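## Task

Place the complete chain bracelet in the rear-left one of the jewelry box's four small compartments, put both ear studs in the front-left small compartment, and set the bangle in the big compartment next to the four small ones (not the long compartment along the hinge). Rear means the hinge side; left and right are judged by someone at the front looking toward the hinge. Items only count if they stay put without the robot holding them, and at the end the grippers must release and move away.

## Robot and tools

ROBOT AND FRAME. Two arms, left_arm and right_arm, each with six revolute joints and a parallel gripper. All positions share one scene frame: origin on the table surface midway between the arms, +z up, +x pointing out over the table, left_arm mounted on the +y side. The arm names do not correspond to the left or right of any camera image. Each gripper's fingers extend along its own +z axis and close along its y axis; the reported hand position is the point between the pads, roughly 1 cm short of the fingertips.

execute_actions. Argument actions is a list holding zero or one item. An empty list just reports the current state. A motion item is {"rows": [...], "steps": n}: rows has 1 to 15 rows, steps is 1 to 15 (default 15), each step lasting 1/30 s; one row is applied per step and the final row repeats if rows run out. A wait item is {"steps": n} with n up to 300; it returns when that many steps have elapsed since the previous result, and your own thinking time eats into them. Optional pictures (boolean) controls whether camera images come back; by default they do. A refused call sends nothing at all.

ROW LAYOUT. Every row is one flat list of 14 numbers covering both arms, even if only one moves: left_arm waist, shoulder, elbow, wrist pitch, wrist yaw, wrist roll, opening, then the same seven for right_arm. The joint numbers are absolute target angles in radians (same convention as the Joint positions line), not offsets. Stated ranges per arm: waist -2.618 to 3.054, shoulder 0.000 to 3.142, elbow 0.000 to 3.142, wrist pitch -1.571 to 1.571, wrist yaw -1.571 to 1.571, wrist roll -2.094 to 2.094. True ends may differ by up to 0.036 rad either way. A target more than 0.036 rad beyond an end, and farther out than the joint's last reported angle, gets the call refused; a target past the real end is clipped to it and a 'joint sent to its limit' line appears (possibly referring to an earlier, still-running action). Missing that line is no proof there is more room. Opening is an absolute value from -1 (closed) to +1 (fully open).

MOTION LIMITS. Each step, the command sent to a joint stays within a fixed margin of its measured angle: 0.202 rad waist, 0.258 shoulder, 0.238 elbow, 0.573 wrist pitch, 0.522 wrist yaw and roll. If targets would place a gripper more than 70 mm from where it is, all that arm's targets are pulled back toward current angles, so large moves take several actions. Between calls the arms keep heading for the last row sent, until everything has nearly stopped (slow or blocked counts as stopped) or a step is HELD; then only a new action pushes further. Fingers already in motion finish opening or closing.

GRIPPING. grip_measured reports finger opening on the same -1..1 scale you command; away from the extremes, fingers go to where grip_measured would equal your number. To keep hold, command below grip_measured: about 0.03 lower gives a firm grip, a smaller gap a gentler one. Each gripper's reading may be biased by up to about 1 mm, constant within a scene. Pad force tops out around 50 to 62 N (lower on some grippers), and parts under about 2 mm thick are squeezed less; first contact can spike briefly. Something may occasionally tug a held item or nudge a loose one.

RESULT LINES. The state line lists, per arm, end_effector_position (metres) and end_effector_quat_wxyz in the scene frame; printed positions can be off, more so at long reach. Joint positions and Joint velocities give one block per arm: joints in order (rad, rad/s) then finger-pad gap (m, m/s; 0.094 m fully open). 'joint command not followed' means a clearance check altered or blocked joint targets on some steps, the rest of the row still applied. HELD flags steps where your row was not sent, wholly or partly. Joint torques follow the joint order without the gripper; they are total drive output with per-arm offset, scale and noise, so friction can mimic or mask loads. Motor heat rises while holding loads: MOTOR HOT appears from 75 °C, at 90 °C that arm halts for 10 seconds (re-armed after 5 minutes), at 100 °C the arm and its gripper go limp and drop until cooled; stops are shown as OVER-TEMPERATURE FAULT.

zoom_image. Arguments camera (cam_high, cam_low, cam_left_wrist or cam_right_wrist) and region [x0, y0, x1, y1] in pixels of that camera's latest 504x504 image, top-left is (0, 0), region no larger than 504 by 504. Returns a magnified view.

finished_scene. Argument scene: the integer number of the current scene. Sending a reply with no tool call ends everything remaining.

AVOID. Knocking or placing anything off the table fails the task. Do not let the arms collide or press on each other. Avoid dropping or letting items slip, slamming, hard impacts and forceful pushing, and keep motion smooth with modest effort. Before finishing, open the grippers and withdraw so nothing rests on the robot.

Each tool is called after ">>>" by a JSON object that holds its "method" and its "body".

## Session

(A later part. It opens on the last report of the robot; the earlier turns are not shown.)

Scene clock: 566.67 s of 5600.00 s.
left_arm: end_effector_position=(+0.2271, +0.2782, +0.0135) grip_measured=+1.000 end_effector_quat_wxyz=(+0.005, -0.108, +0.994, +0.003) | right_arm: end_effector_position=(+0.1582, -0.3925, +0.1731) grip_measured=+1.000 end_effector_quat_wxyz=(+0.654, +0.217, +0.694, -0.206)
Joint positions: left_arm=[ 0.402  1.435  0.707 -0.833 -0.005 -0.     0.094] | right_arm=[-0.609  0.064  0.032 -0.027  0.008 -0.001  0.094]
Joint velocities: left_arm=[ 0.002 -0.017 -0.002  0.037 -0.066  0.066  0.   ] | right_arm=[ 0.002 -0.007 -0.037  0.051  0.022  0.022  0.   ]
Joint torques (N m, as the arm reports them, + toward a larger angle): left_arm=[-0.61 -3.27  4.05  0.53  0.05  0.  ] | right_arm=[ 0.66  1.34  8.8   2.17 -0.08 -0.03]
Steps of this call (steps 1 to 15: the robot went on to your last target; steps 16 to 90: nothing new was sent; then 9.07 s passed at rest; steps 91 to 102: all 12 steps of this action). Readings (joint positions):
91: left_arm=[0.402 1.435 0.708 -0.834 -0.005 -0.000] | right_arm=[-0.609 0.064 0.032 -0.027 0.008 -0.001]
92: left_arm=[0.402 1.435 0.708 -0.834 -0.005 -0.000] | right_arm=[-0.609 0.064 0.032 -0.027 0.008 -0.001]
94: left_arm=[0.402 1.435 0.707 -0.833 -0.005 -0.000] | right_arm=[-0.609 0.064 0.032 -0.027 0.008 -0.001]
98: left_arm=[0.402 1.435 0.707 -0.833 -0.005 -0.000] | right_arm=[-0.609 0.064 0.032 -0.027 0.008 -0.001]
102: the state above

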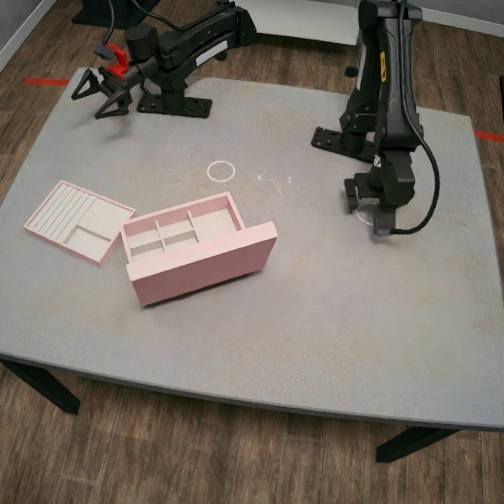

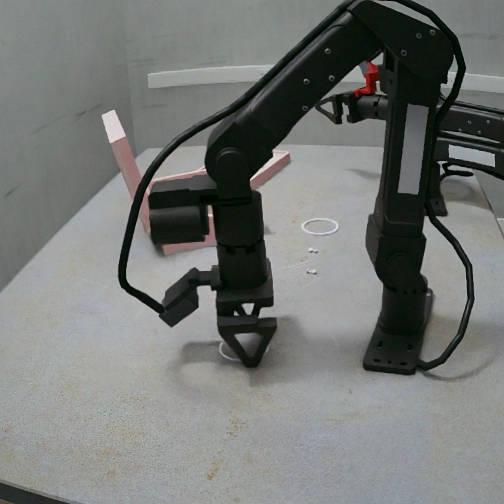

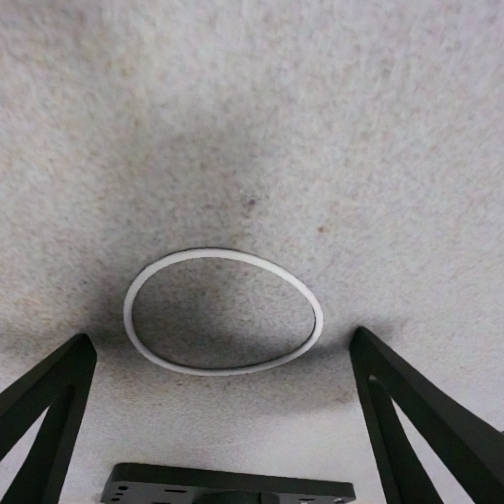

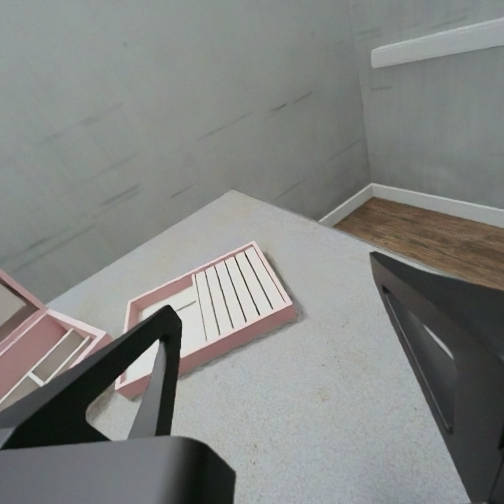

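>>> {"method": "execute_actions", "body": {"actions": [{"rows": [[0.395,1.442,0.70,-0.817,0,0,0.8, -0.6,0.05,0.05,0,0,0,1],[0.395,1.442,0.70,-0.817,0,0,0.65, -0.6,0.05,0.05,0,0,0,1],[0.395,1.442,0.70,-0.817,0,0,0.5, -0.6,0.05,0.05,0,0,0,1],[0.395,1.442,0.70,-0.817,0,0,0.4, -0.6,0.05,0.05,0,0,0,1],[0.395,1.442,0.70,-0.817,0,0,0.3, -0.6,0.05,0.05,0,0,0,1],[0.395,1.442,0.70,-0.817,0,0,0.2, -0.6,0.05,0.05,0,0,0,1],[0.395,1.442,0.70,-0.817,0,0,0.1, -0.6,0.05,0.05,0,0,0,1],[0.395,1.442,0.70,-0.817,0,0,0.0, -0.6,0.05,0.05,0,0,0,1],[0.395,1.442,0.70,-0.817,0,0,-0.1, -0.6,0.05,0.05,0,0,0,1],[0.395,1.442,0.70,-0.817,0,0,-0.2, -0.6,0.05,0.05,0,0,0,1],[0.395,1.442,0.70,-0.817,0,0,-0.3, -0.6,0.05,0.05,0,0,0,1]], "steps": 15}]}}

Scene clock: 589.10 s of 5600.00 s.
left_arm: end_effector_position=(+0.2275, +0.2775, +0.0135) grip_measured=-0.297 end_effector_quat_wxyz=(+0.005, -0.108, +0.994, +0.001) | right_arm: end_effector_position=(+0.1582, -0.3925, +0.1731) grip_measured=+1.000 end_effector_quat_wxyz=(+0.654, +0.217, +0.694, -0.206)
Joint positions: left_arm=[ 0.402  1.435  0.707 -0.831 -0.    -0.     0.033] | right_arm=[-0.609  0.064  0.032 -0.027  0.008 -0.001  0.094]
Joint velocities: left_arm=[-0.007 -0.007 -0.012  0.007 -0.022 -0.051 -0.   ] | right_arm=[-0.002 -0.012 -0.022 -0.11   0.022  0.081  0.   ]
Joint torques (N m, as the arm reports them, + toward a larger angle): left_arm=[-0.6  -3.26  5.16  0.41  0.01  0.01] | right_arm=[ 0.68  1.34  8.8   2.17 -0.08 -0.02]
Steps of this call (steps 1 to 15: the robot went on to your last target; steps 16 to 90: nothing new was sent; then 18.93 s passed at rest; steps 91 to 105: all 15 steps of this action). Readings (joint positions):
91: left_arm=[0.402 1.435 0.707 -0.832 -0.003 -0.000] | right_arm=[-0.609 0.064 0.032 -0.027 0.008 -0.001]
92: left_arm=[0.402 1.435 0.707 -0.831 -0.000 -0.000] | right_arm=[-0.609 0.064 0.032 -0.027 0.008 -0.001]
94: left_arm=[0.402 1.435 0.707 -0.831 -0.000 -0.000] | right_arm=[-0.609 0.064 0.032 -0.027 0.008 -0.001]
98: left_arm=[0.402 1.435 0.707 -0.831 -0.000 -0.000] | right_arm=[-0.609 0.064 0.032 -0.027 0.008 -0.001]
105: the state above

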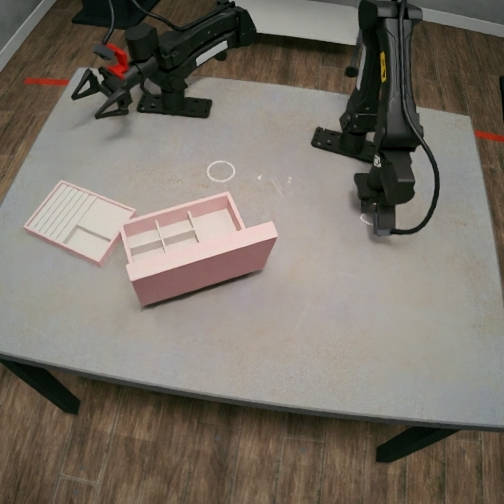

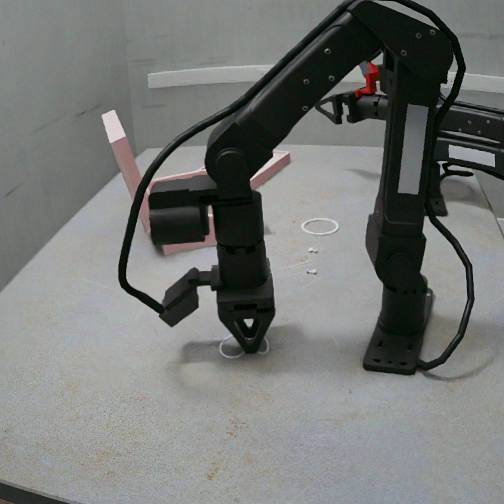

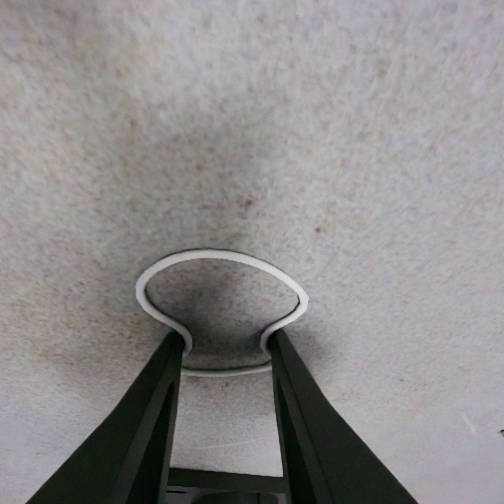

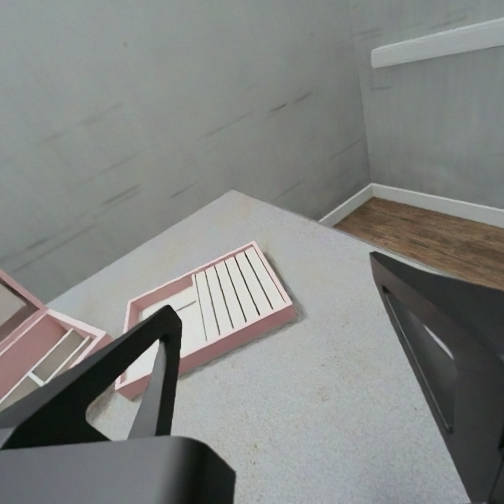

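>>> {"method": "execute_actions", "body": {"actions": [{"rows": [[0.395,1.442,0.70,-0.817,0,0,-0.4, -0.6,0.05,0.05,0,0,0,1],[0.395,1.442,0.70,-0.817,0,0,-0.5, -0.6,0.05,0.05,0,0,0,1],[0.395,1.442,0.70,-0.817,0,0,-0.6, -0.6,0.05,0.05,0,0,0,1],[0.395,1.442,0.70,-0.817,0,0,-0.68, -0.6,0.05,0.05,0,0,0,1],[0.395,1.442,0.70,-0.817,0,0,-0.75, -0.6,0.05,0.05,0,0,0,1],[0.395,1.442,0.70,-0.817,0,0,-0.8, -0.6,0.05,0.05,0,0,0,1],[0.395,1.442,0.70,-0.817,0,0,-0.85, -0.6,0.05,0.05,0,0,0,1],[0.395,1.442,0.70,-0.817,0,0,-0.88, -0.6,0.05,0.05,0,0,0,1],[0.395,1.442,0.70,-0.817,0,0,-0.9, -0.6,0.05,0.05,0,0,0,1],[0.395,1.442,0.70,-0.817,0,0,-0.92, -0.6,0.05,0.05,0,0,0,1]], "steps": 15}]}}

Scene clock: 600.33 s of 5600.00 s.
left_arm: end_effector_position=(+0.2275, +0.2775, +0.0135) grip_measured=-0.916 end_effector_quat_wxyz=(+0.005, -0.108, +0.994, +0.001) | right_arm: end_effector_position=(+0.1582, -0.3925, +0.1731) grip_measured=+1.000 end_effector_quat_wxyz=(+0.654, +0.217, +0.694, -0.206)
Joint positions: left_arm=[ 0.402  1.435  0.707 -0.831 -0.    -0.     0.004] | right_arm=[-0.609  0.064  0.032 -0.027  0.008 -0.001  0.094]
Joint velocities: left_arm=[-0.012  0.012  0.012  0.007 -0.007 -0.007 -0.   ] | right_arm=[-0.012  0.007  0.007 -0.022 -0.051 -0.051  0.   ]
Joint torques (N m, as the arm reports them, + toward a larger angle): left_arm=[-0.6  -3.26  5.15  0.41  0.01  0.01] | right_arm=[ 0.67  1.34  8.81  2.17 -0.08 -0.02]
Steps of this call (steps 1 to 15: the robot went on to your last target; steps 16 to 90: nothing new was sent; then 7.73 s passed at rest; steps 91 to 105: all 15 steps of this action). Readings (joint positions):
91: left_arm=[0.402 1.435 0.707 -0.831 -0.000 -0.000] | right_arm=[-0.609 0.064 0.032 -0.027 0.008 -0.001]
92: left_arm=[0.402 1.435 0.707 -0.831 -0.000 -0.000] | right_arm=[-0.609 0.064 0.032 -0.027 0.008 -0.001]
94: left_arm=[0.402 1.435 0.707 -0.831 -0.000 -0.000] | right_arm=[-0.609 0.064 0.032 -0.027 0.008 -0.001]
98: left_arm=[0.402 1.435 0.707 -0.831 -0.000 -0.000] | right_arm=[-0.609 0.064 0.032 -0.027 0.008 -0.001]
105: the state above

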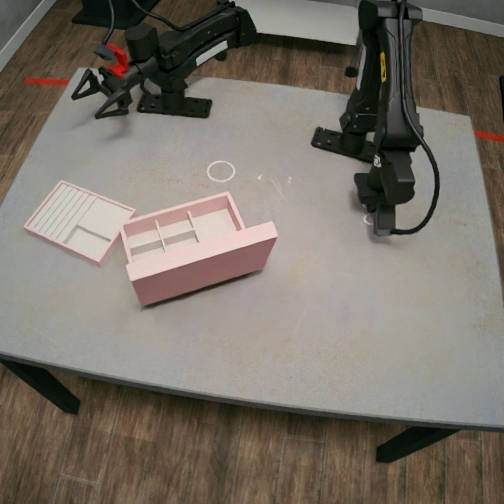

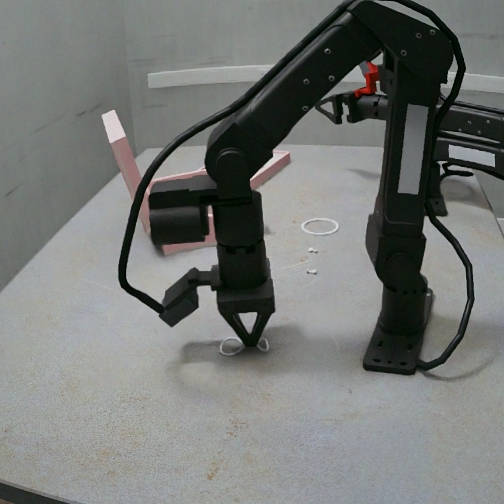

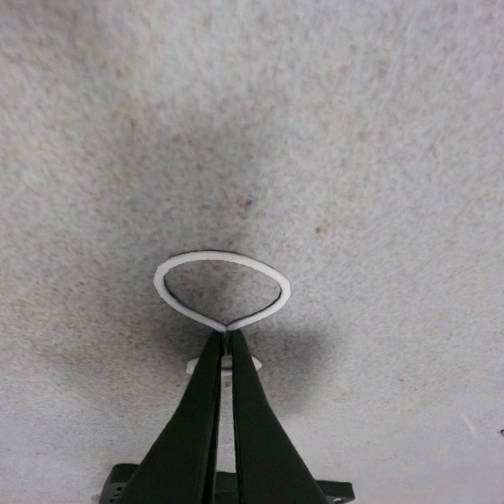

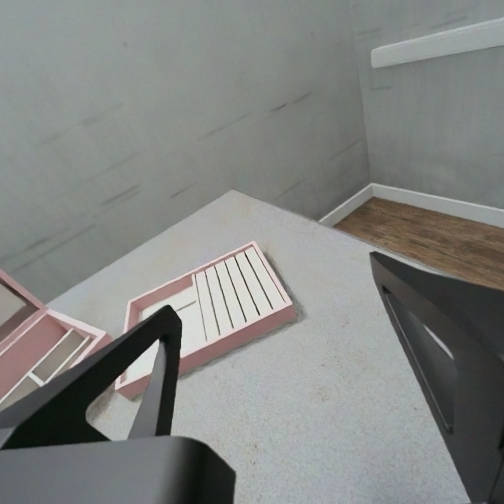

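>>> {"method": "execute_actions", "body": {"actions": [{"rows": [[0.395,1.442,0.70,-0.817,0,0,-0.94, -0.6,0.05,0.05,0,0,0,1],[0.395,1.442,0.70,-0.817,0,0,-0.94, -0.6,0.05,0.05,0,0,0,1],[0.395,1.442,0.70,-0.817,0,0,-0.96, -0.6,0.05,0.05,0,0,0,1],[0.395,1.442,0.70,-0.817,0,0,-0.96, -0.6,0.05,0.05,0,0,0,1],[0.395,1.442,0.70,-0.817,0,0,-0.98, -0.6,0.05,0.05,0,0,0,1]], "steps": 10}]}}

Scene clock: 609.10 s of 5600.00 s.
left_arm: end_effector_position=(+0.2275, +0.2775, +0.0140) grip_measured=-0.976 end_effector_quat_wxyz=(+0.005, -0.108, +0.994, +0.001) | right_arm: end_effector_position=(+0.1582, -0.3925, +0.1731) grip_measured=+1.000 end_effector_quat_wxyz=(+0.654, +0.217, +0.694, -0.206)
Joint positions: left_arm=[ 0.402  1.434  0.708 -0.834 -0.    -0.     0.001] | right_arm=[-0.609  0.064  0.032 -0.027  0.008 -0.001  0.094]
Joint velocities: left_arm=[ 0.007 -0.012  0.017 -0.051 -0.022  0.051 -0.001] | right_arm=[ 0.007  0.002 -0.007  0.037  0.037  0.007  0.   ]
Joint torques (N m, as the arm reports them, + toward a larger angle): left_arm=[-0.63 -3.12  5.04  0.43  0.01  0.01] | right_arm=[ 0.66  1.34  8.82  2.16 -0.08 -0.02]
Steps of this call (steps 1 to 15: the robot went on to your last target; steps 16 to 90: nothing new was sent; then 5.43 s passed at rest; steps 91 to 100: all 10 steps of this action). Readings (joint positions):
91: left_arm=[0.402 1.435 0.707 -0.831 -0.000 -0.000] | right_arm=[-0.609 0.064 0.032 -0.027 0.008 -0.001]
92: left_arm=[0.402 1.435 0.707 -0.831 -0.000 -0.000] | right_arm=[-0.609 0.064 0.032 -0.027 0.008 -0.001]
94: left_arm=[0.402 1.435 0.707 -0.833 -0.000 -0.000] | right_arm=[-0.609 0.064 0.032 -0.027 0.008 -0.001]
98: left_arm=[0.402 1.434 0.708 -0.834 -0.000 -0.000] | right_arm=[-0.609 0.064 0.032 -0.027 0.008 -0.001]
100: the state above

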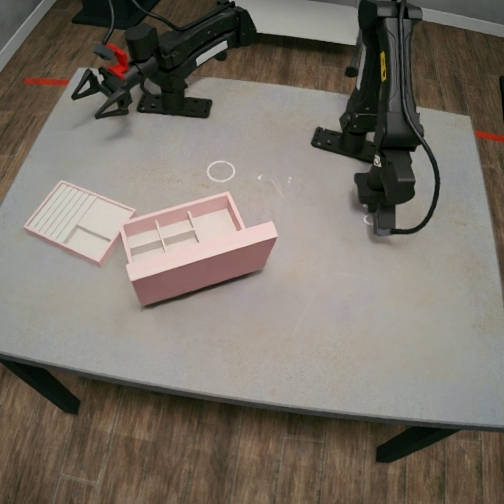

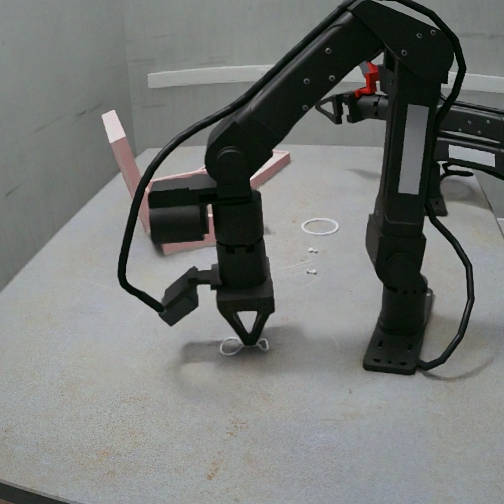

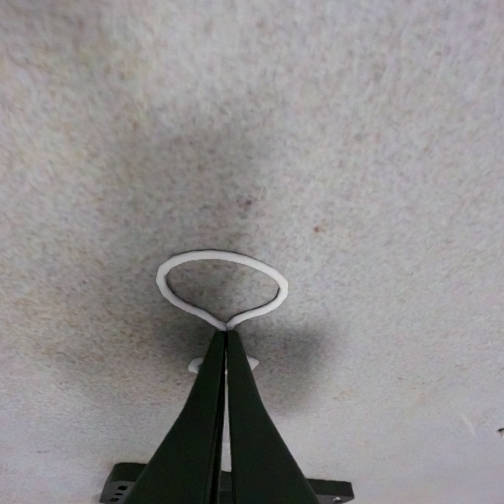

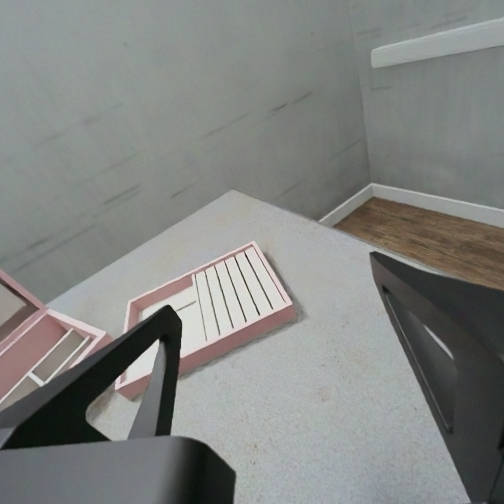

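>>> {"method": "zoom_image", "body": {"camera": "cam_left_wrist", "region": [150, 240, 310, 400]}}

>>> {"method": "zoom_image", "body": {"camera": "cam_low", "region": [200, 310, 300, 380]}}

Region (150, 240, 310, 400) of cam_left_wrist's 504x504 image, scaled by 3.150, with more detail than that image has.

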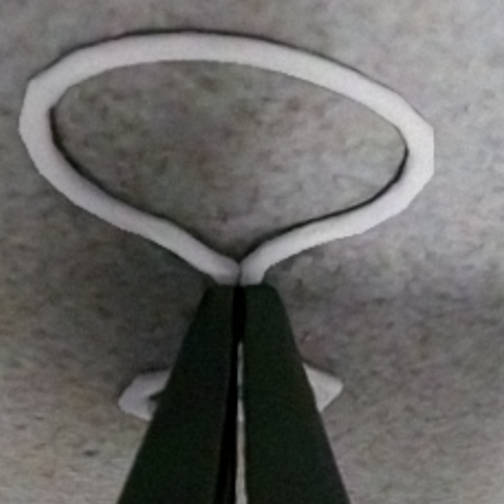

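Region (200, 310, 300, 380) of cam_low's 504x504 image, scaled by 5.040, with more detail than that image has; it fills the top 353 rows of this view, and the rest is white.

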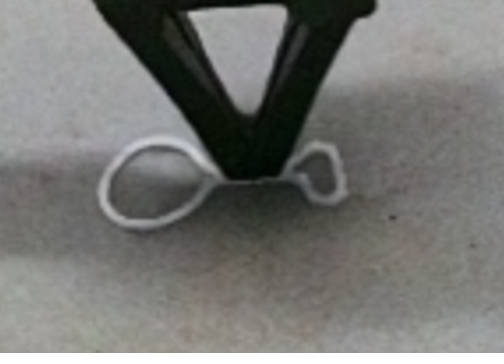

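>>> {"method": "execute_actions", "body": {"actions": [{"rows": [[0.395,1.442,0.70,-0.817,0,0,-0.9, -0.6,0.05,0.05,0,0,0,1],[0.395,1.442,0.70,-0.817,0,0,-0.8, -0.6,0.05,0.05,0,0,0,1],[0.395,1.442,0.70,-0.817,0,0,-0.7, -0.6,0.05,0.05,0,0,0,1],[0.395,1.442,0.70,-0.817,0,0,-0.7, -0.6,0.05,0.05,0,0,0,1],[0.395,1.442,0.70,-0.817,0,0,-0.7, -0.6,0.05,0.05,0,0,0,1],[0.395,1.442,0.692,-0.81,0,0,-0.7, -0.6,0.05,0.05,0,0,0,1],[0.395,1.442,0.685,-0.802,0,0,-0.7, -0.6,0.05,0.05,0,0,0,1],[0.395,1.442,0.678,-0.795,0,0,-0.7, -0.6,0.05,0.05,0,0,0,1],[0.395,1.442,0.672,-0.79,0,0,-0.7, -0.6,0.05,0.05,0,0,0,1],[0.395,1.442,0.666,-0.785,0,0,-0.7, -0.6,0.05,0.05,0,0,0,1]], "steps": 15}]}}

Scene clock: 642.73 s of 5600.00 s.
left_arm: end_effector_position=(+0.2280, +0.2777, +0.0124) grip_measured=-0.703 end_effector_quat_wxyz=(+0.007, -0.108, +0.994, +0.001) | right_arm: end_effector_position=(+0.1582, -0.3925, +0.1731) grip_measured=+1.000 end_effector_quat_wxyz=(+0.654, +0.217, +0.694, -0.206)
Joint positions: left_arm=[ 0.402  1.436  0.703 -0.823 -0.001 -0.     0.014] | right_arm=[-0.609  0.064  0.032 -0.027  0.008 -0.001  0.094]
Joint velocities: left_arm=[-0.017  0.007 -0.002  0.007 -0.007 -0.007  0.   ] | right_arm=[-0.007  0.012 -0.002 -0.022  0.095 -0.037  0.   ]
Joint torques (N m, as the arm reports them, + toward a larger angle): left_arm=[-0.6  -3.34  2.83  0.62  0.01  0.01] | right_arm=[ 0.67  1.34  8.81  2.17 -0.08 -0.02]
Steps of this call (steps 1 to 15: the robot went on to your last target; steps 16 to 90: nothing new was sent; then 30.13 s passed at rest; steps 91 to 105: all 15 steps of this action). Readings (joint positions):
91: left_arm=[0.402 1.434 0.708 -0.834 -0.000 -0.000] | right_arm=[-0.609 0.064 0.032 -0.027 0.008 -0.001]
92: left_arm=[0.402 1.434 0.708 -0.832 -0.001 -0.000] | right_arm=[-0.609 0.064 0.032 -0.027 0.008 -0.001]
94: left_arm=[0.402 1.436 0.708 -0.832 -0.001 -0.000] | right_arm=[-0.609 0.064 0.032 -0.027 0.008 -0.001]
98: left_arm=[0.402 1.436 0.704 -0.824 -0.001 -0.000] | right_arm=[-0.609 0.064 0.032 -0.027 0.008 -0.001]
105: the state above

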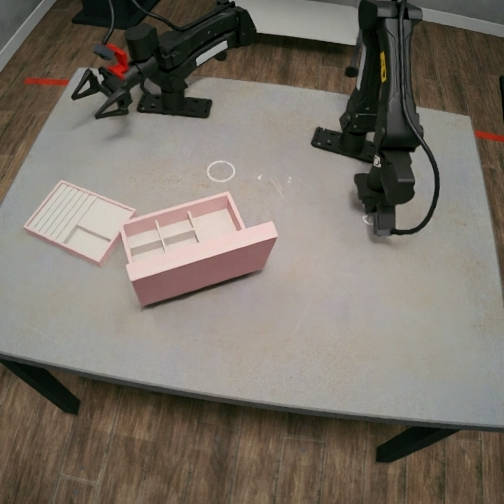

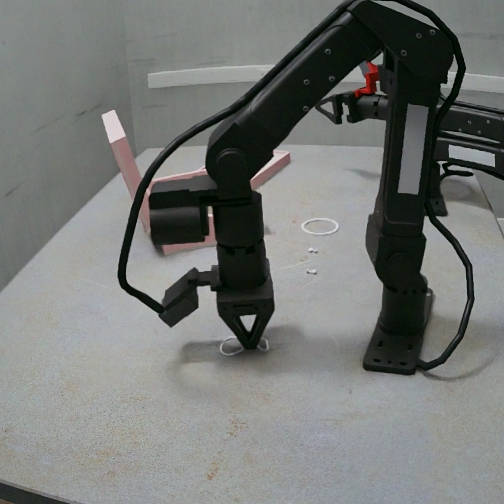

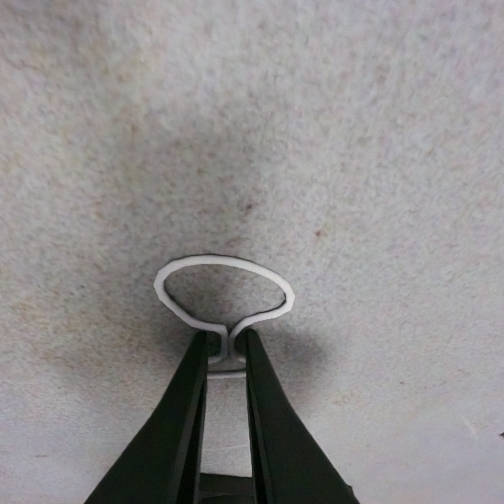

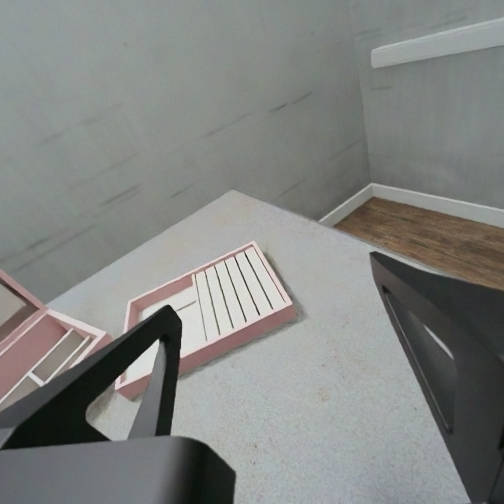

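>>> {"method": "zoom_image", "body": {"camera": "cam_left_wrist", "region": [150, 250, 310, 410]}}

Region (150, 250, 310, 410) of cam_left_wrist's 504x504 image, scaled by 3.150, with more detail than that image has.

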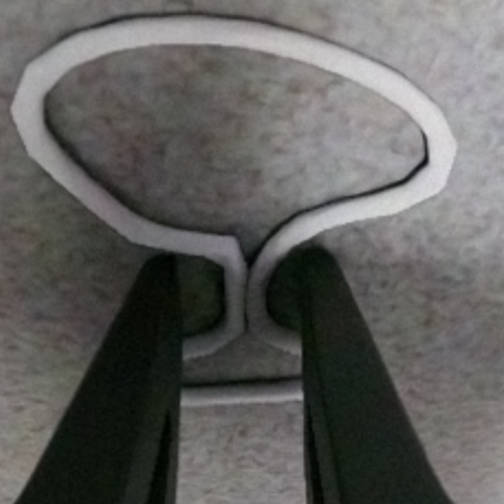

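>>> {"method": "execute_actions", "body": {"actions": [{"rows": [[0.395,1.442,0.672,-0.79,0,0,-0.75, -0.6,0.05,0.05,0,0,0,1],[0.395,1.442,0.672,-0.79,0,0,-0.8, -0.6,0.05,0.05,0,0,0,1],[0.395,1.442,0.672,-0.79,0,0,-0.83, -0.6,0.05,0.05,0,0,0,1],[0.395,1.442,0.672,-0.79,0,0,-0.86, -0.6,0.05,0.05,0,0,0,1],[0.395,1.442,0.672,-0.79,0,0,-0.88, -0.6,0.05,0.05,0,0,0,1],[0.395,1.442,0.672,-0.79,0,0,-0.9, -0.6,0.05,0.05,0,0,0,1],[0.395,1.442,0.672,-0.79,0,0,-0.91, -0.6,0.05,0.05,0,0,0,1],[0.395,1.442,0.672,-0.79,0,0,-0.92, -0.6,0.05,0.05,0,0,0,1],[0.395,1.442,0.672,-0.79,0,0,-0.93, -0.6,0.05,0.05,0,0,0,1]], "steps": 15}]}}

Scene clock: 657.27 s of 5600.00 s.
left_arm: end_effector_position=(+0.2295, +0.2753, +0.0124) grip_measured=-0.924 end_effector_quat_wxyz=(+0.010, -0.107, +0.994, -0.005) | right_arm: end_effector_position=(+0.1582, -0.3925, +0.1731) grip_measured=+1.000 end_effector_quat_wxyz=(+0.654, +0.217, +0.694, -0.206)
Joint positions: left_arm=[ 0.4    1.436  0.703 -0.819  0.012 -0.     0.004] | right_arm=[-0.609  0.064  0.032 -0.027  0.008 -0.001  0.094]
Joint velocities: left_arm=[-0.002 -0.002 -0.002 -0.095  0.066 -0.007  0.   ] | right_arm=[ 0.012 -0.022 -0.007  0.066  0.022 -0.007  0.   ]
Joint torques (N m, as the arm reports them, + toward a larger angle): left_arm=[-0.44 -3.33  3.29  0.55 -0.1   0.01] | right_arm=[ 0.68  1.34  8.81  2.17 -0.08 -0.02]
Steps of this call (steps 1 to 15: the robot went on to your last target; steps 16 to 90: nothing new was sent; then 11.03 s passed at rest; steps 91 to 105: all 15 steps of this action). Readings (joint positions):
91: left_arm=[0.402 1.436 0.703 -0.823 0.002 -0.000] | right_arm=[-0.609 0.064 0.032 -0.027 0.008 -0.001]
92: left_arm=[0.401 1.436 0.703 -0.823 0.006 -0.000] | right_arm=[-0.609 0.064 0.032 -0.027 0.008 -0.001]
94: left_arm=[0.400 1.436 0.703 -0.822 0.012 -0.000] | right_arm=[-0.609 0.064 0.032 -0.027 0.008 -0.001]
98: left_arm=[0.400 1.436 0.703 -0.820 0.012 -0.000] | right_arm=[-0.609 0.064 0.032 -0.027 0.008 -0.001]
105: the state above

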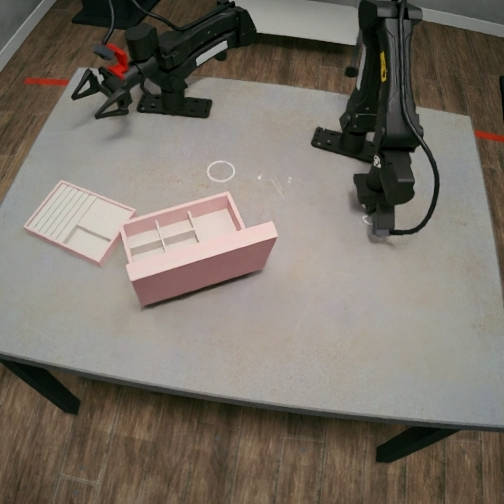

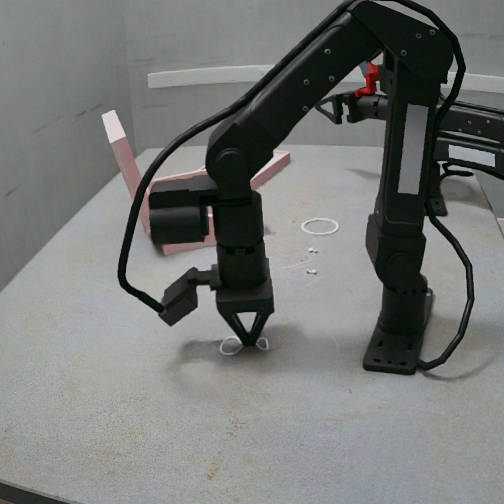

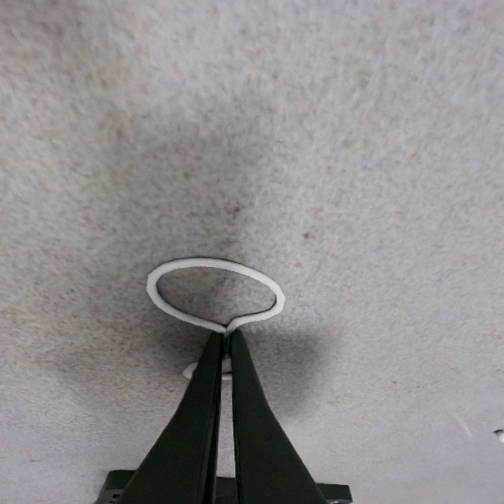

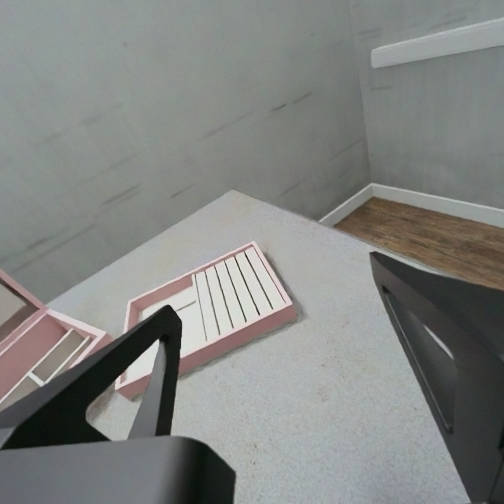

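>>> {"method": "execute_actions", "body": {"actions": [{"rows": [[0.395,1.442,0.672,-0.79,0,0,-0.94, -0.6,0.05,0.05,0,0,0,1],[0.395,1.442,0.672,-0.79,0,0,-0.94, -0.6,0.05,0.05,0,0,0,1],[0.395,1.442,0.672,-0.79,0,0,-0.95, -0.6,0.05,0.05,0,0,0,1],[0.395,1.442,0.672,-0.79,0,0,-0.95, -0.6,0.05,0.05,0,0,0,1],[0.395,1.442,0.672,-0.79,0,0,-0.96, -0.6,0.05,0.05,0,0,0,1]], "steps": 10}], "pictures": false}}

Scene clock: 664.03 s of 5600.00 s.
left_arm: end_effector_position=(+0.2296, +0.2753, +0.0124) grip_measured=-0.950 end_effector_quat_wxyz=(+0.010, -0.107, +0.994, -0.005) | right_arm: end_effector_position=(+0.1582, -0.3925, +0.1731) grip_measured=+1.000 end_effector_quat_wxyz=(+0.654, +0.217, +0.694, -0.206)
Joint positions: left_arm=[ 0.4    1.436  0.703 -0.818  0.012 -0.     0.002] | right_arm=[-0.609  0.064  0.032 -0.027  0.008 -0.001  0.094]
Joint velocities: left_arm=[-0.012 -0.007  0.007  0.037 -0.007 -0.037  0.   ] | right_arm=[-0.002 -0.002  0.012  0.007  0.022  0.066  0.   ]
Joint torques (N m, as the arm reports them, + toward a larger angle): left_arm=[-0.44 -3.33  3.29  0.54 -0.1   0.  ] | right_arm=[ 0.65  1.35  8.8   2.17 -0.08 -0.02]
Steps of this call (steps 1 to 15: the robot went on to your last target; steps 16 to 90: nothing new was sent; then 3.43 s passed at rest; steps 91 to 100: all 10 steps of this action). Readings (joint positions):
91: left_arm=[0.400 1.436 0.703 -0.819 0.012 -0.000] | right_arm=[-0.609 0.064 0.032 -0.027 0.008 -0.001]
92: left_arm=[0.400 1.436 0.703 -0.819 0.012 -0.000] | right_arm=[-0.609 0.064 0.032 -0.027 0.008 -0.001]
94: left_arm=[0.400 1.436 0.703 -0.818 0.012 -0.000] | right_arm=[-0.609 0.064 0.032 -0.027 0.008 -0.001]
98: left_arm=[0.400 1.436 0.703 -0.818 0.012 -0.000] | right_arm=[-0.609 0.064 0.032 -0.027 0.008 -0.001]
100: the state above

>>> {"method": "execute_actions", "body": {"actions": [{"rows": [[0.395,1.442,0.672,-0.79,0,0,-0.98, -0.6,0.05,0.05,0,0,0,1],[0.395,1.442,0.672,-0.79,0,0,-0.98, -0.6,0.05,0.05,0,0,0,1],[0.395,1.442,0.672,-0.79,0,0,-0.98, -0.6,0.05,0.05,0,0,0,1],[0.395,1.442,0.672,-0.79,0,0,-0.98, -0.6,0.05,0.05,0,0,0,1],[0.395,1.44,0.70,-0.815,0,0,-0.98, -0.6,0.05,0.05,0,0,0,1],[0.395,1.435,0.72,-0.84,0,0,-0.98, -0.6,0.05,0.05,0,0,0,1],[0.395,1.43,0.74,-0.865,0,0,-0.98, -0.6,0.05,0.05,0,0,0,1],[0.395,1.42,0.76,-0.895,0,0,-0.98, -0.6,0.05,0.05,0,0,0,1],[0.395,1.41,0.78,-0.925,0,0,-0.98, -0.6,0.05,0.05,0,0,0,1],[0.395,1.40,0.80,-0.955,0,0,-0.98, -0.6,0.05,0.05,0,0,0,1],[0.395,1.39,0.82,-0.985,0,0,-0.98, -0.6,0.05,0.05,0,0,0,1],[0.395,1.385,0.84,-1.01,0,0,-0.98, -0.6,0.05,0.05,0,0,0,1]], "steps": 15}]}}

Scene clock: 675.97 s of 5600.00 s.
left_arm: end_effector_position=(+0.2390, +0.2779, +0.0457) grip_measured=-0.967 end_effector_quat_wxyz=(+0.016, -0.107, +0.994, -0.003) | right_arm: end_effector_position=(+0.1582, -0.3925, +0.1731) grip_measured=+1.000 end_effector_quat_wxyz=(+0.654, +0.217, +0.694, -0.206)
Joint positions: left_arm=[ 0.4    1.403  0.819 -0.956  0.009 -0.     0.002] | right_arm=[-0.609  0.064  0.032 -0.027  0.008 -0.001  0.094]
Joint velocities: left_arm=[ 0.002 -0.144  0.217 -0.168 -0.037 -0.051 -0.001] | right_arm=[-0.012 -0.007  0.002 -0.007  0.007 -0.066  0.   ]
Joint torques (N m, as the arm reports them, + toward a larger angle): left_arm=[-0.45 -4.41  6.48  0.09 -0.08  0.01] | right_arm=[ 0.66  1.33  8.82  2.17 -0.08 -0.03]
Steps of this call (steps 1 to 15: the robot went on to your last target; steps 16 to 90: nothing new was sent; then 8.43 s passed at rest; steps 91 to 105: all 15 steps of this action). Readings (joint positions):
91: left_arm=[0.400 1.436 0.703 -0.818 0.012 -0.000] | right_arm=[-0.609 0.064 0.032 -0.027 0.008 -0.001]
92: left_arm=[0.400 1.436 0.703 -0.818 0.012 -0.000] | right_arm=[-0.609 0.064 0.032 -0.027 0.008 -0.001]
94: left_arm=[0.400 1.436 0.703 -0.818 0.012 -0.000] | right_arm=[-0.609 0.064 0.032 -0.027 0.008 -0.001]
98: left_arm=[0.400 1.436 0.713 -0.837 0.011 -0.000] | right_arm=[-0.609 0.064 0.032 -0.027 0.008 -0.001]
105: the state above

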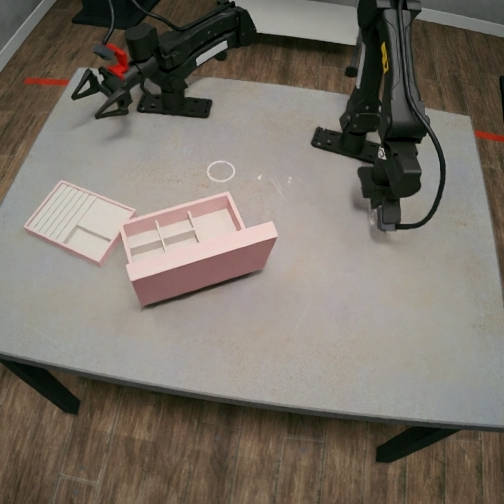

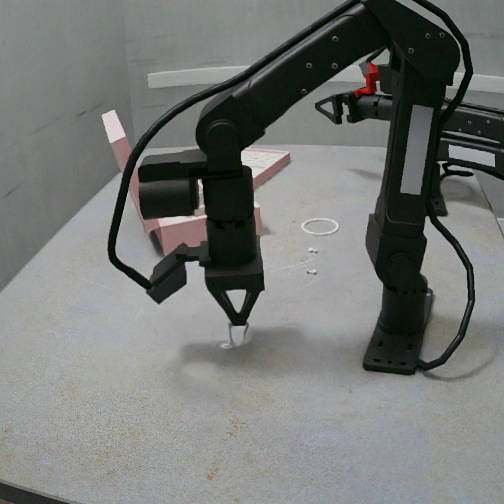

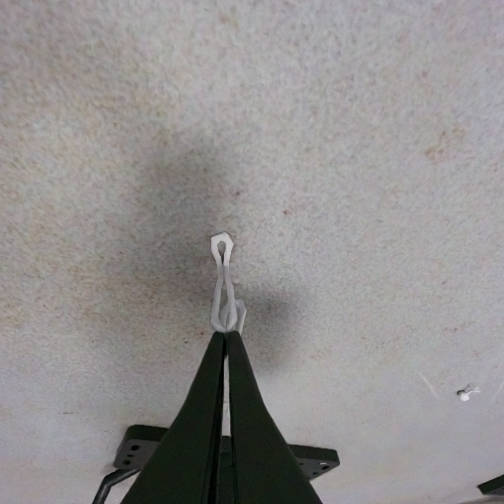

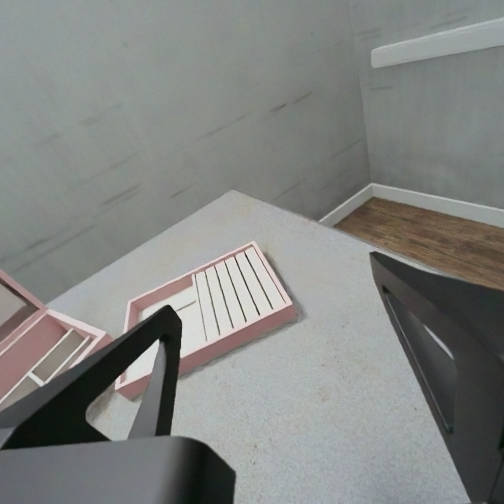

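>>> {"method": "execute_actions", "body": {"actions": [{"steps": 5}], "pictures": false}}

>>> {"method": "zoom_image", "body": {"camera": "cam_low", "region": [180, 270, 300, 370]}}

Scene clock: 682.17 s of 5600.00 s.
left_arm: end_effector_position=(+0.2297, +0.2760, +0.0484) grip_measured=-0.967 end_effector_quat_wxyz=(-0.002, -0.107, +0.994, -0.004) | right_arm: end_effector_position=(+0.1582, -0.3925, +0.1731) grip_measured=+1.000 end_effector_quat_wxyz=(+0.654, +0.217, +0.694, -0.206)
Joint positions: left_arm=[ 0.4    1.397  0.827 -1.006  0.008 -0.     0.002] | right_arm=[-0.609  0.064  0.032 -0.027  0.008 -0.001  0.094]
Joint velocities: left_arm=[-0.002 -0.037  0.012  0.022 -0.066  0.037 -0.001] | right_arm=[-0.007 -0.012 -0.007  0.037  0.037  0.037  0.   ]
Joint torques (N m, as the arm reports them, + toward a larger angle): left_arm=[-0.44 -4.68  7.07  0.21 -0.06  0.01] | right_arm=[ 0.66  1.35  8.8   2.17 -0.08 -0.02]
Steps of this call (steps 1 to 30: the robot went on to your last target; steps 31 to 186: nothing new was sent). Readings (joint positions):
1: left_arm=[0.400 1.399 0.825 -0.962 0.009 -0.000] | right_arm=[-0.609 0.064 0.032 -0.027 0.008 -0.001]
2: left_arm=[0.400 1.397 0.827 -0.967 0.009 -0.000] | right_arm=[-0.609 0.064 0.032 -0.027 0.008 -0.001]
4: left_arm=[0.400 1.397 0.827 -0.980 0.009 -0.000] | right_arm=[-0.609 0.064 0.032 -0.027 0.008 -0.001]
8: left_arm=[0.400 1.397 0.827 -0.997 0.009 -0.000] | right_arm=[-0.609 0.064 0.032 -0.027 0.008 -0.001]
186: the state above
All arms were judged still, so your last target was given up. Only a new action makes them travel on or press farther. Fingers that are still opening or closing keep moving.

Region (180, 270, 300, 370) of cam_low's 504x504 image, scaled by 4.200, with more detail than that image has.

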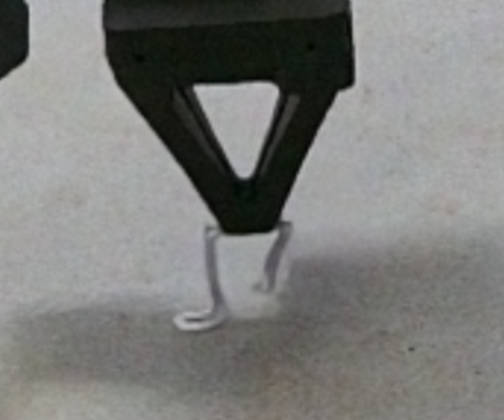

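>>> {"method": "execute_actions", "body": {"actions": [{"rows": [[0.395,1.39,0.86,-1.03,0,0,-0.99, -0.6,0.05,0.05,0,0,0,1],[0.395,1.395,0.89,-1.055,0,0,-0.99, -0.6,0.05,0.05,0,0,0,1],[0.39,1.40,0.92,-1.08,0,0,-0.99, -0.6,0.05,0.05,0,0,0,1],[0.38,1.41,0.955,-1.105,0,0,-0.99, -0.6,0.05,0.05,0,0,0,1],[0.365,1.42,0.99,-1.13,0,0,-0.99, -0.6,0.05,0.05,0,0,0,1],[0.345,1.43,1.025,-1.155,0,0,-0.99, -0.6,0.05,0.05,0,0,0,1],[0.32,1.44,1.06,-1.18,0,0,-0.99, -0.6,0.05,0.05,0,0,0,1],[0.29,1.45,1.095,-1.205,0,0,-0.99, -0.6,0.05,0.05,0,0,0,1],[0.26,1.46,1.13,-1.23,0,0,-0.99, -0.6,0.05,0.05,0,0,0,1],[0.23,1.47,1.16,-1.255,0,0,-0.99, -0.6,0.05,0.05,0,0,0,1],[0.20,1.475,1.185,-1.275,0,0,-0.99, -0.6,0.05,0.05,0,0,0,1],[0.165,1.48,1.205,-1.29,0,0,-0.99, -0.6,0.05,0.05,0,0,0,1],[0.13,1.485,1.22,-1.305,0,0,-0.99, -0.6,0.05,0.05,0,0,0,1],[0.095,1.488,1.23,-1.315,0,0,-0.99, -0.6,0.05,0.05,0,0,0,1],[0.06,1.488,1.24,-1.32,0,0,-0.99, -0.6,0.05,0.05,0,0,0,1]], "steps": 15}], "pictures": false}}

>>> {"method": "execute_actions", "body": {"actions": [{"rows": [[0.02,1.488,1.24,-1.32,0,0,-0.99, -0.6,0.05,0.05,0,0,0,1],[-0.02,1.488,1.24,-1.32,0,0,-0.99, -0.6,0.05,0.05,0,0,0,1],[-0.06,1.488,1.24,-1.32,0,0,-0.99, -0.6,0.05,0.05,0,0,0,1],[-0.10,1.488,1.24,-1.32,0,0,-0.99, -0.6,0.05,0.05,0,0,0,1],[-0.14,1.488,1.24,-1.32,0,0,-0.99, -0.6,0.05,0.05,0,0,0,1],[-0.18,1.488,1.24,-1.32,0,0,-0.99, -0.6,0.05,0.05,0,0,0,1],[-0.22,1.488,1.24,-1.32,0,0,-0.99, -0.6,0.05,0.05,0,0,0,1],[-0.26,1.488,1.24,-1.32,0,0,-0.99, -0.6,0.05,0.05,0,0,0,1],[-0.30,1.488,1.24,-1.32,0,0,-0.99, -0.6,0.05,0.05,0,0,0,1],[-0.34,1.488,1.24,-1.32,0,0,-0.99, -0.6,0.05,0.05,0,0,0,1],[-0.38,1.488,1.24,-1.32,0,0,-0.99, -0.6,0.05,0.05,0,0,0,1],[-0.42,1.488,1.24,-1.32,0,0,-0.99, -0.6,0.05,0.05,0,0,0,1],[-0.46,1.488,1.24,-1.32,0,0,-0.99, -0.6,0.05,0.05,0,0,0,1],[-0.50,1.488,1.24,-1.32,0,0,-0.99, -0.6,0.05,0.05,0,0,0,1],[-0.53,1.488,1.24,-1.32,0,0,-0.99, -0.6,0.05,0.05,0,0,0,1]], "steps": 15}], "pictures": false}}

>>> {"method": "execute_actions", "body": {"actions": [{"rows": [[-0.555,1.52,1.28,-1.31,0,0,-0.99, -0.6,0.05,0.05,0,0,0,1],[-0.57,1.56,1.33,-1.30,0,0,-0.99, -0.6,0.05,0.05,0,0,0,1],[-0.575,1.60,1.38,-1.285,0,0,-0.99, -0.6,0.05,0.05,0,0,0,1],[-0.575,1.64,1.43,-1.27,0,0,-0.99, -0.6,0.05,0.05,0,0,0,1],[-0.575,1.68,1.48,-1.255,0,0,-0.99, -0.6,0.05,0.05,0,0,0,1],[-0.575,1.72,1.53,-1.24,0,0,-0.99, -0.6,0.05,0.05,0,0,0,1],[-0.575,1.76,1.58,-1.225,0,0,-0.99, -0.6,0.05,0.05,0,0,0,1],[-0.575,1.80,1.63,-1.21,0,0,-0.99, -0.6,0.05,0.05,0,0,0,1],[-0.575,1.84,1.68,-1.195,0,0,-0.99, -0.6,0.05,0.05,0,0,0,1],[-0.575,1.88,1.73,-1.18,0,0,-0.99, -0.6,0.05,0.05,0,0,0,1],[-0.575,1.92,1.78,-1.17,0,0,-0.99, -0.6,0.05,0.05,0,0,0,1],[-0.575,1.96,1.83,-1.16,0,0,-0.99, -0.6,0.05,0.05,0,0,0,1],[-0.575,2.0,1.88,-1.15,0,0,-0.99, -0.6,0.05,0.05,0,0,0,1],[-0.575,2.04,1.925,-1.14,0,0,-0.99, -0.6,0.05,0.05,0,0,0,1],[-0.575,2.07,1.96,-1.13,0,0,-0.99, -0.6,0.05,0.05,0,0,0,1]], "steps": 15}]}}

Scene clock: 742.67 s of 5600.00 s.
left_arm: end_effector_position=(+0.2856, +0.2180, +0.1258) grip_measured=-0.975 end_effector_quat_wxyz=(+0.032, +0.028, +0.999, +0.000) | right_arm: end_effector_position=(+0.1582, -0.3925, +0.1731) grip_measured=+1.000 end_effector_quat_wxyz=(+0.654, +0.217, +0.694, -0.206)
Joint positions: left_arm=[ 0.129  1.476  1.205 -1.235 -0.002 -0.     0.001] | right_arm=[-0.609  0.064  0.032 -0.027  0.008 -0.001  0.094]
Joint velocities: left_arm=[-1.018  0.071  0.364 -0.374  0.007 -0.051  0.001] | right_arm=[ 0.007  0.012 -0.017 -0.007 -0.007  0.007  0.   ]
Joint torques (N m, as the arm reports them, + toward a larger angle): left_arm=[-0.79 -4.27  7.49  0.19  0.04 -0.03] | right_arm=[ 0.66  1.33  8.8   2.17 -0.08 -0.02]
Steps of this call (steps 1 to 1800: nothing new was sent; steps 1801 to 1815: all 15 steps of this action). Readings (joint positions):
1801: left_arm=[0.400 1.397 0.828 -1.008 0.008 -0.000] | right_arm=[-0.609 0.064 0.032 -0.027 0.008 -0.001]
1802: left_arm=[0.400 1.397 0.834 -1.018 0.008 -0.000] | right_arm=[-0.609 0.064 0.032 -0.027 0.008 -0.001]
1804: left_arm=[0.399 1.399 0.869 -1.053 0.008 -0.000] | right_arm=[-0.609 0.064 0.032 -0.027 0.008 -0.001]
1808: left_arm=[0.349 1.428 1.009 -1.125 0.001 -0.000] | right_arm=[-0.609 0.064 0.032 -0.027 0.008 -0.001]
1815: the state above

Scene clock: 743.17 s of 5600.00 s.
left_arm: end_effector_position=(+0.2224, +0.0813, +0.1273) grip_measured=-0.975 end_effector_quat_wxyz=(+0.001, +0.319, +0.948, -0.000) | right_arm: end_effector_position=(+0.1582, -0.3925, +0.1731) grip_measured=+1.000 end_effector_quat_wxyz=(+0.654, +0.217, +0.694, -0.206)
Joint positions: left_arm=[-0.464  1.484  1.221 -1.306 -0.    -0.     0.001] | right_arm=[-0.609  0.064  0.032 -0.027  0.008 -0.001  0.094]
Joint velocities: left_arm=[-1.092 -0.032 -0.002  0.007 -0.066 -0.022 -0.002] | right_arm=[-0.007  0.002 -0.002  0.037  0.022 -0.007  0.   ]
Joint torques (N m, as the arm reports them, + toward a larger angle): left_arm=[ 0.21 -4.51  7.84  0.2   0.07  0.02] | right_arm=[ 0.67  1.33  8.81  2.17 -0.08 -0.02]
Steps of this call (steps 1 to 15: all 15 steps of this action). Readings (joint positions):
1: left_arm=[0.092 1.478 1.214 -1.248 -0.002 -0.000] | right_arm=[-0.609 0.064 0.032 -0.027 0.008 -0.001]
2: left_arm=[0.055 1.478 1.219 -1.257 -0.003 -0.000] | right_arm=[-0.609 0.064 0.032 -0.027 0.008 -0.001]
4: left_arm=[-0.024 1.479 1.221 -1.274 -0.002 -0.000] | right_arm=[-0.609 0.064 0.032 -0.027 0.008 -0.001]
8: left_arm=[-0.186 1.483 1.221 -1.296 -0.002 -0.000] | right_arm=[-0.609 0.064 0.032 -0.027 0.008 -0.001]
15: the state above

Scene clock: 743.67 s of 5600.00 s.
left_arm: end_effector_position=(+0.3440, -0.0746, +0.1446) grip_measured=-0.975 end_effector_quat_wxyz=(+0.116, +0.369, +0.921, -0.048) | right_arm: end_effector_position=(+0.1582, -0.3925, +0.1731) grip_measured=+1.000 end_effector_quat_wxyz=(+0.654, +0.217, +0.694, -0.206)
Joint positions: left_arm=[-0.577  2.004  1.872 -1.187  0.004 -0.     0.001] | right_arm=[-0.609  0.064  0.032 -0.027  0.008 -0.001  0.094]
Joint velocities: left_arm=[-0.002  1.057  1.297  0.447 -0.022  0.051 -0.001] | right_arm=[ 0.017 -0.007 -0.012  0.022 -0.037 -0.051  0.   ]
Joint torques (N m, as the arm reports them, + toward a larger angle): left_arm=[  0.16 -10.03   7.51   0.63  -0.03   0.01] | right_arm=[ 0.66  1.34  8.79  2.17 -0.08 -0.02]
Steps of this call (steps 1 to 15: all 15 steps of this action). Readings (joint positions):
1: left_arm=[-0.500 1.488 1.226 -1.311 0.000 -0.000] | right_arm=[-0.609 0.064 0.032 -0.027 0.008 -0.001]
2: left_arm=[-0.531 1.502 1.245 -1.321 0.001 -0.000] | right_arm=[-0.609 0.064 0.032 -0.027 0.008 -0.001]
4: left_arm=[-0.569 1.559 1.321 -1.330 0.004 -0.000] | right_arm=[-0.609 0.064 0.032 -0.027 0.008 -0.001]
8: left_arm=[-0.577 1.721 1.527 -1.287 0.004 -0.000] | right_arm=[-0.609 0.064 0.032 -0.027 0.008 -0.001]
15: the state above

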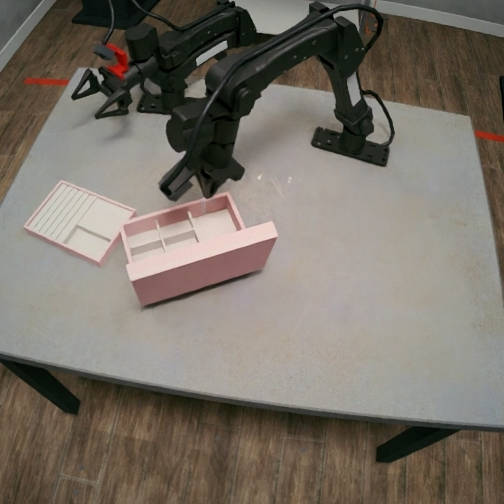

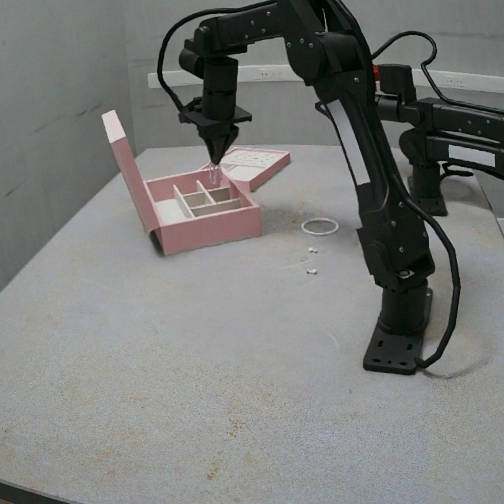

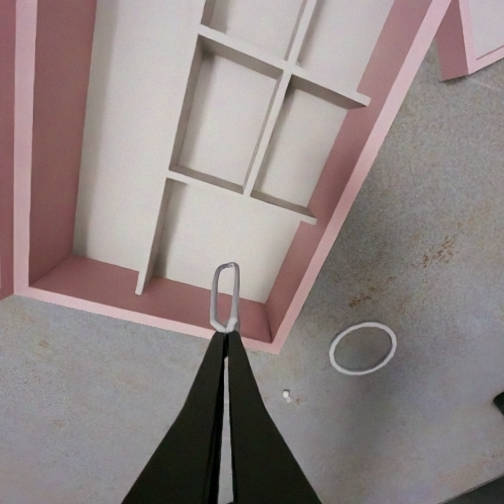

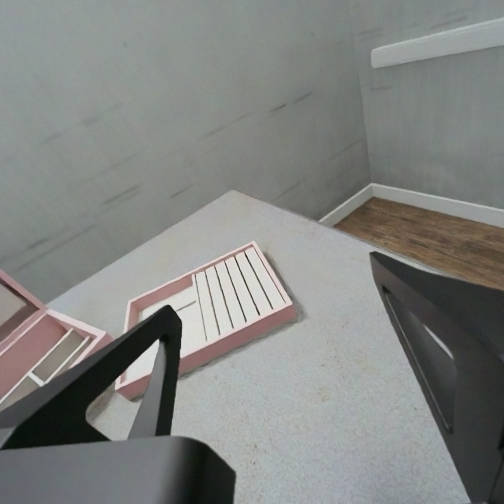

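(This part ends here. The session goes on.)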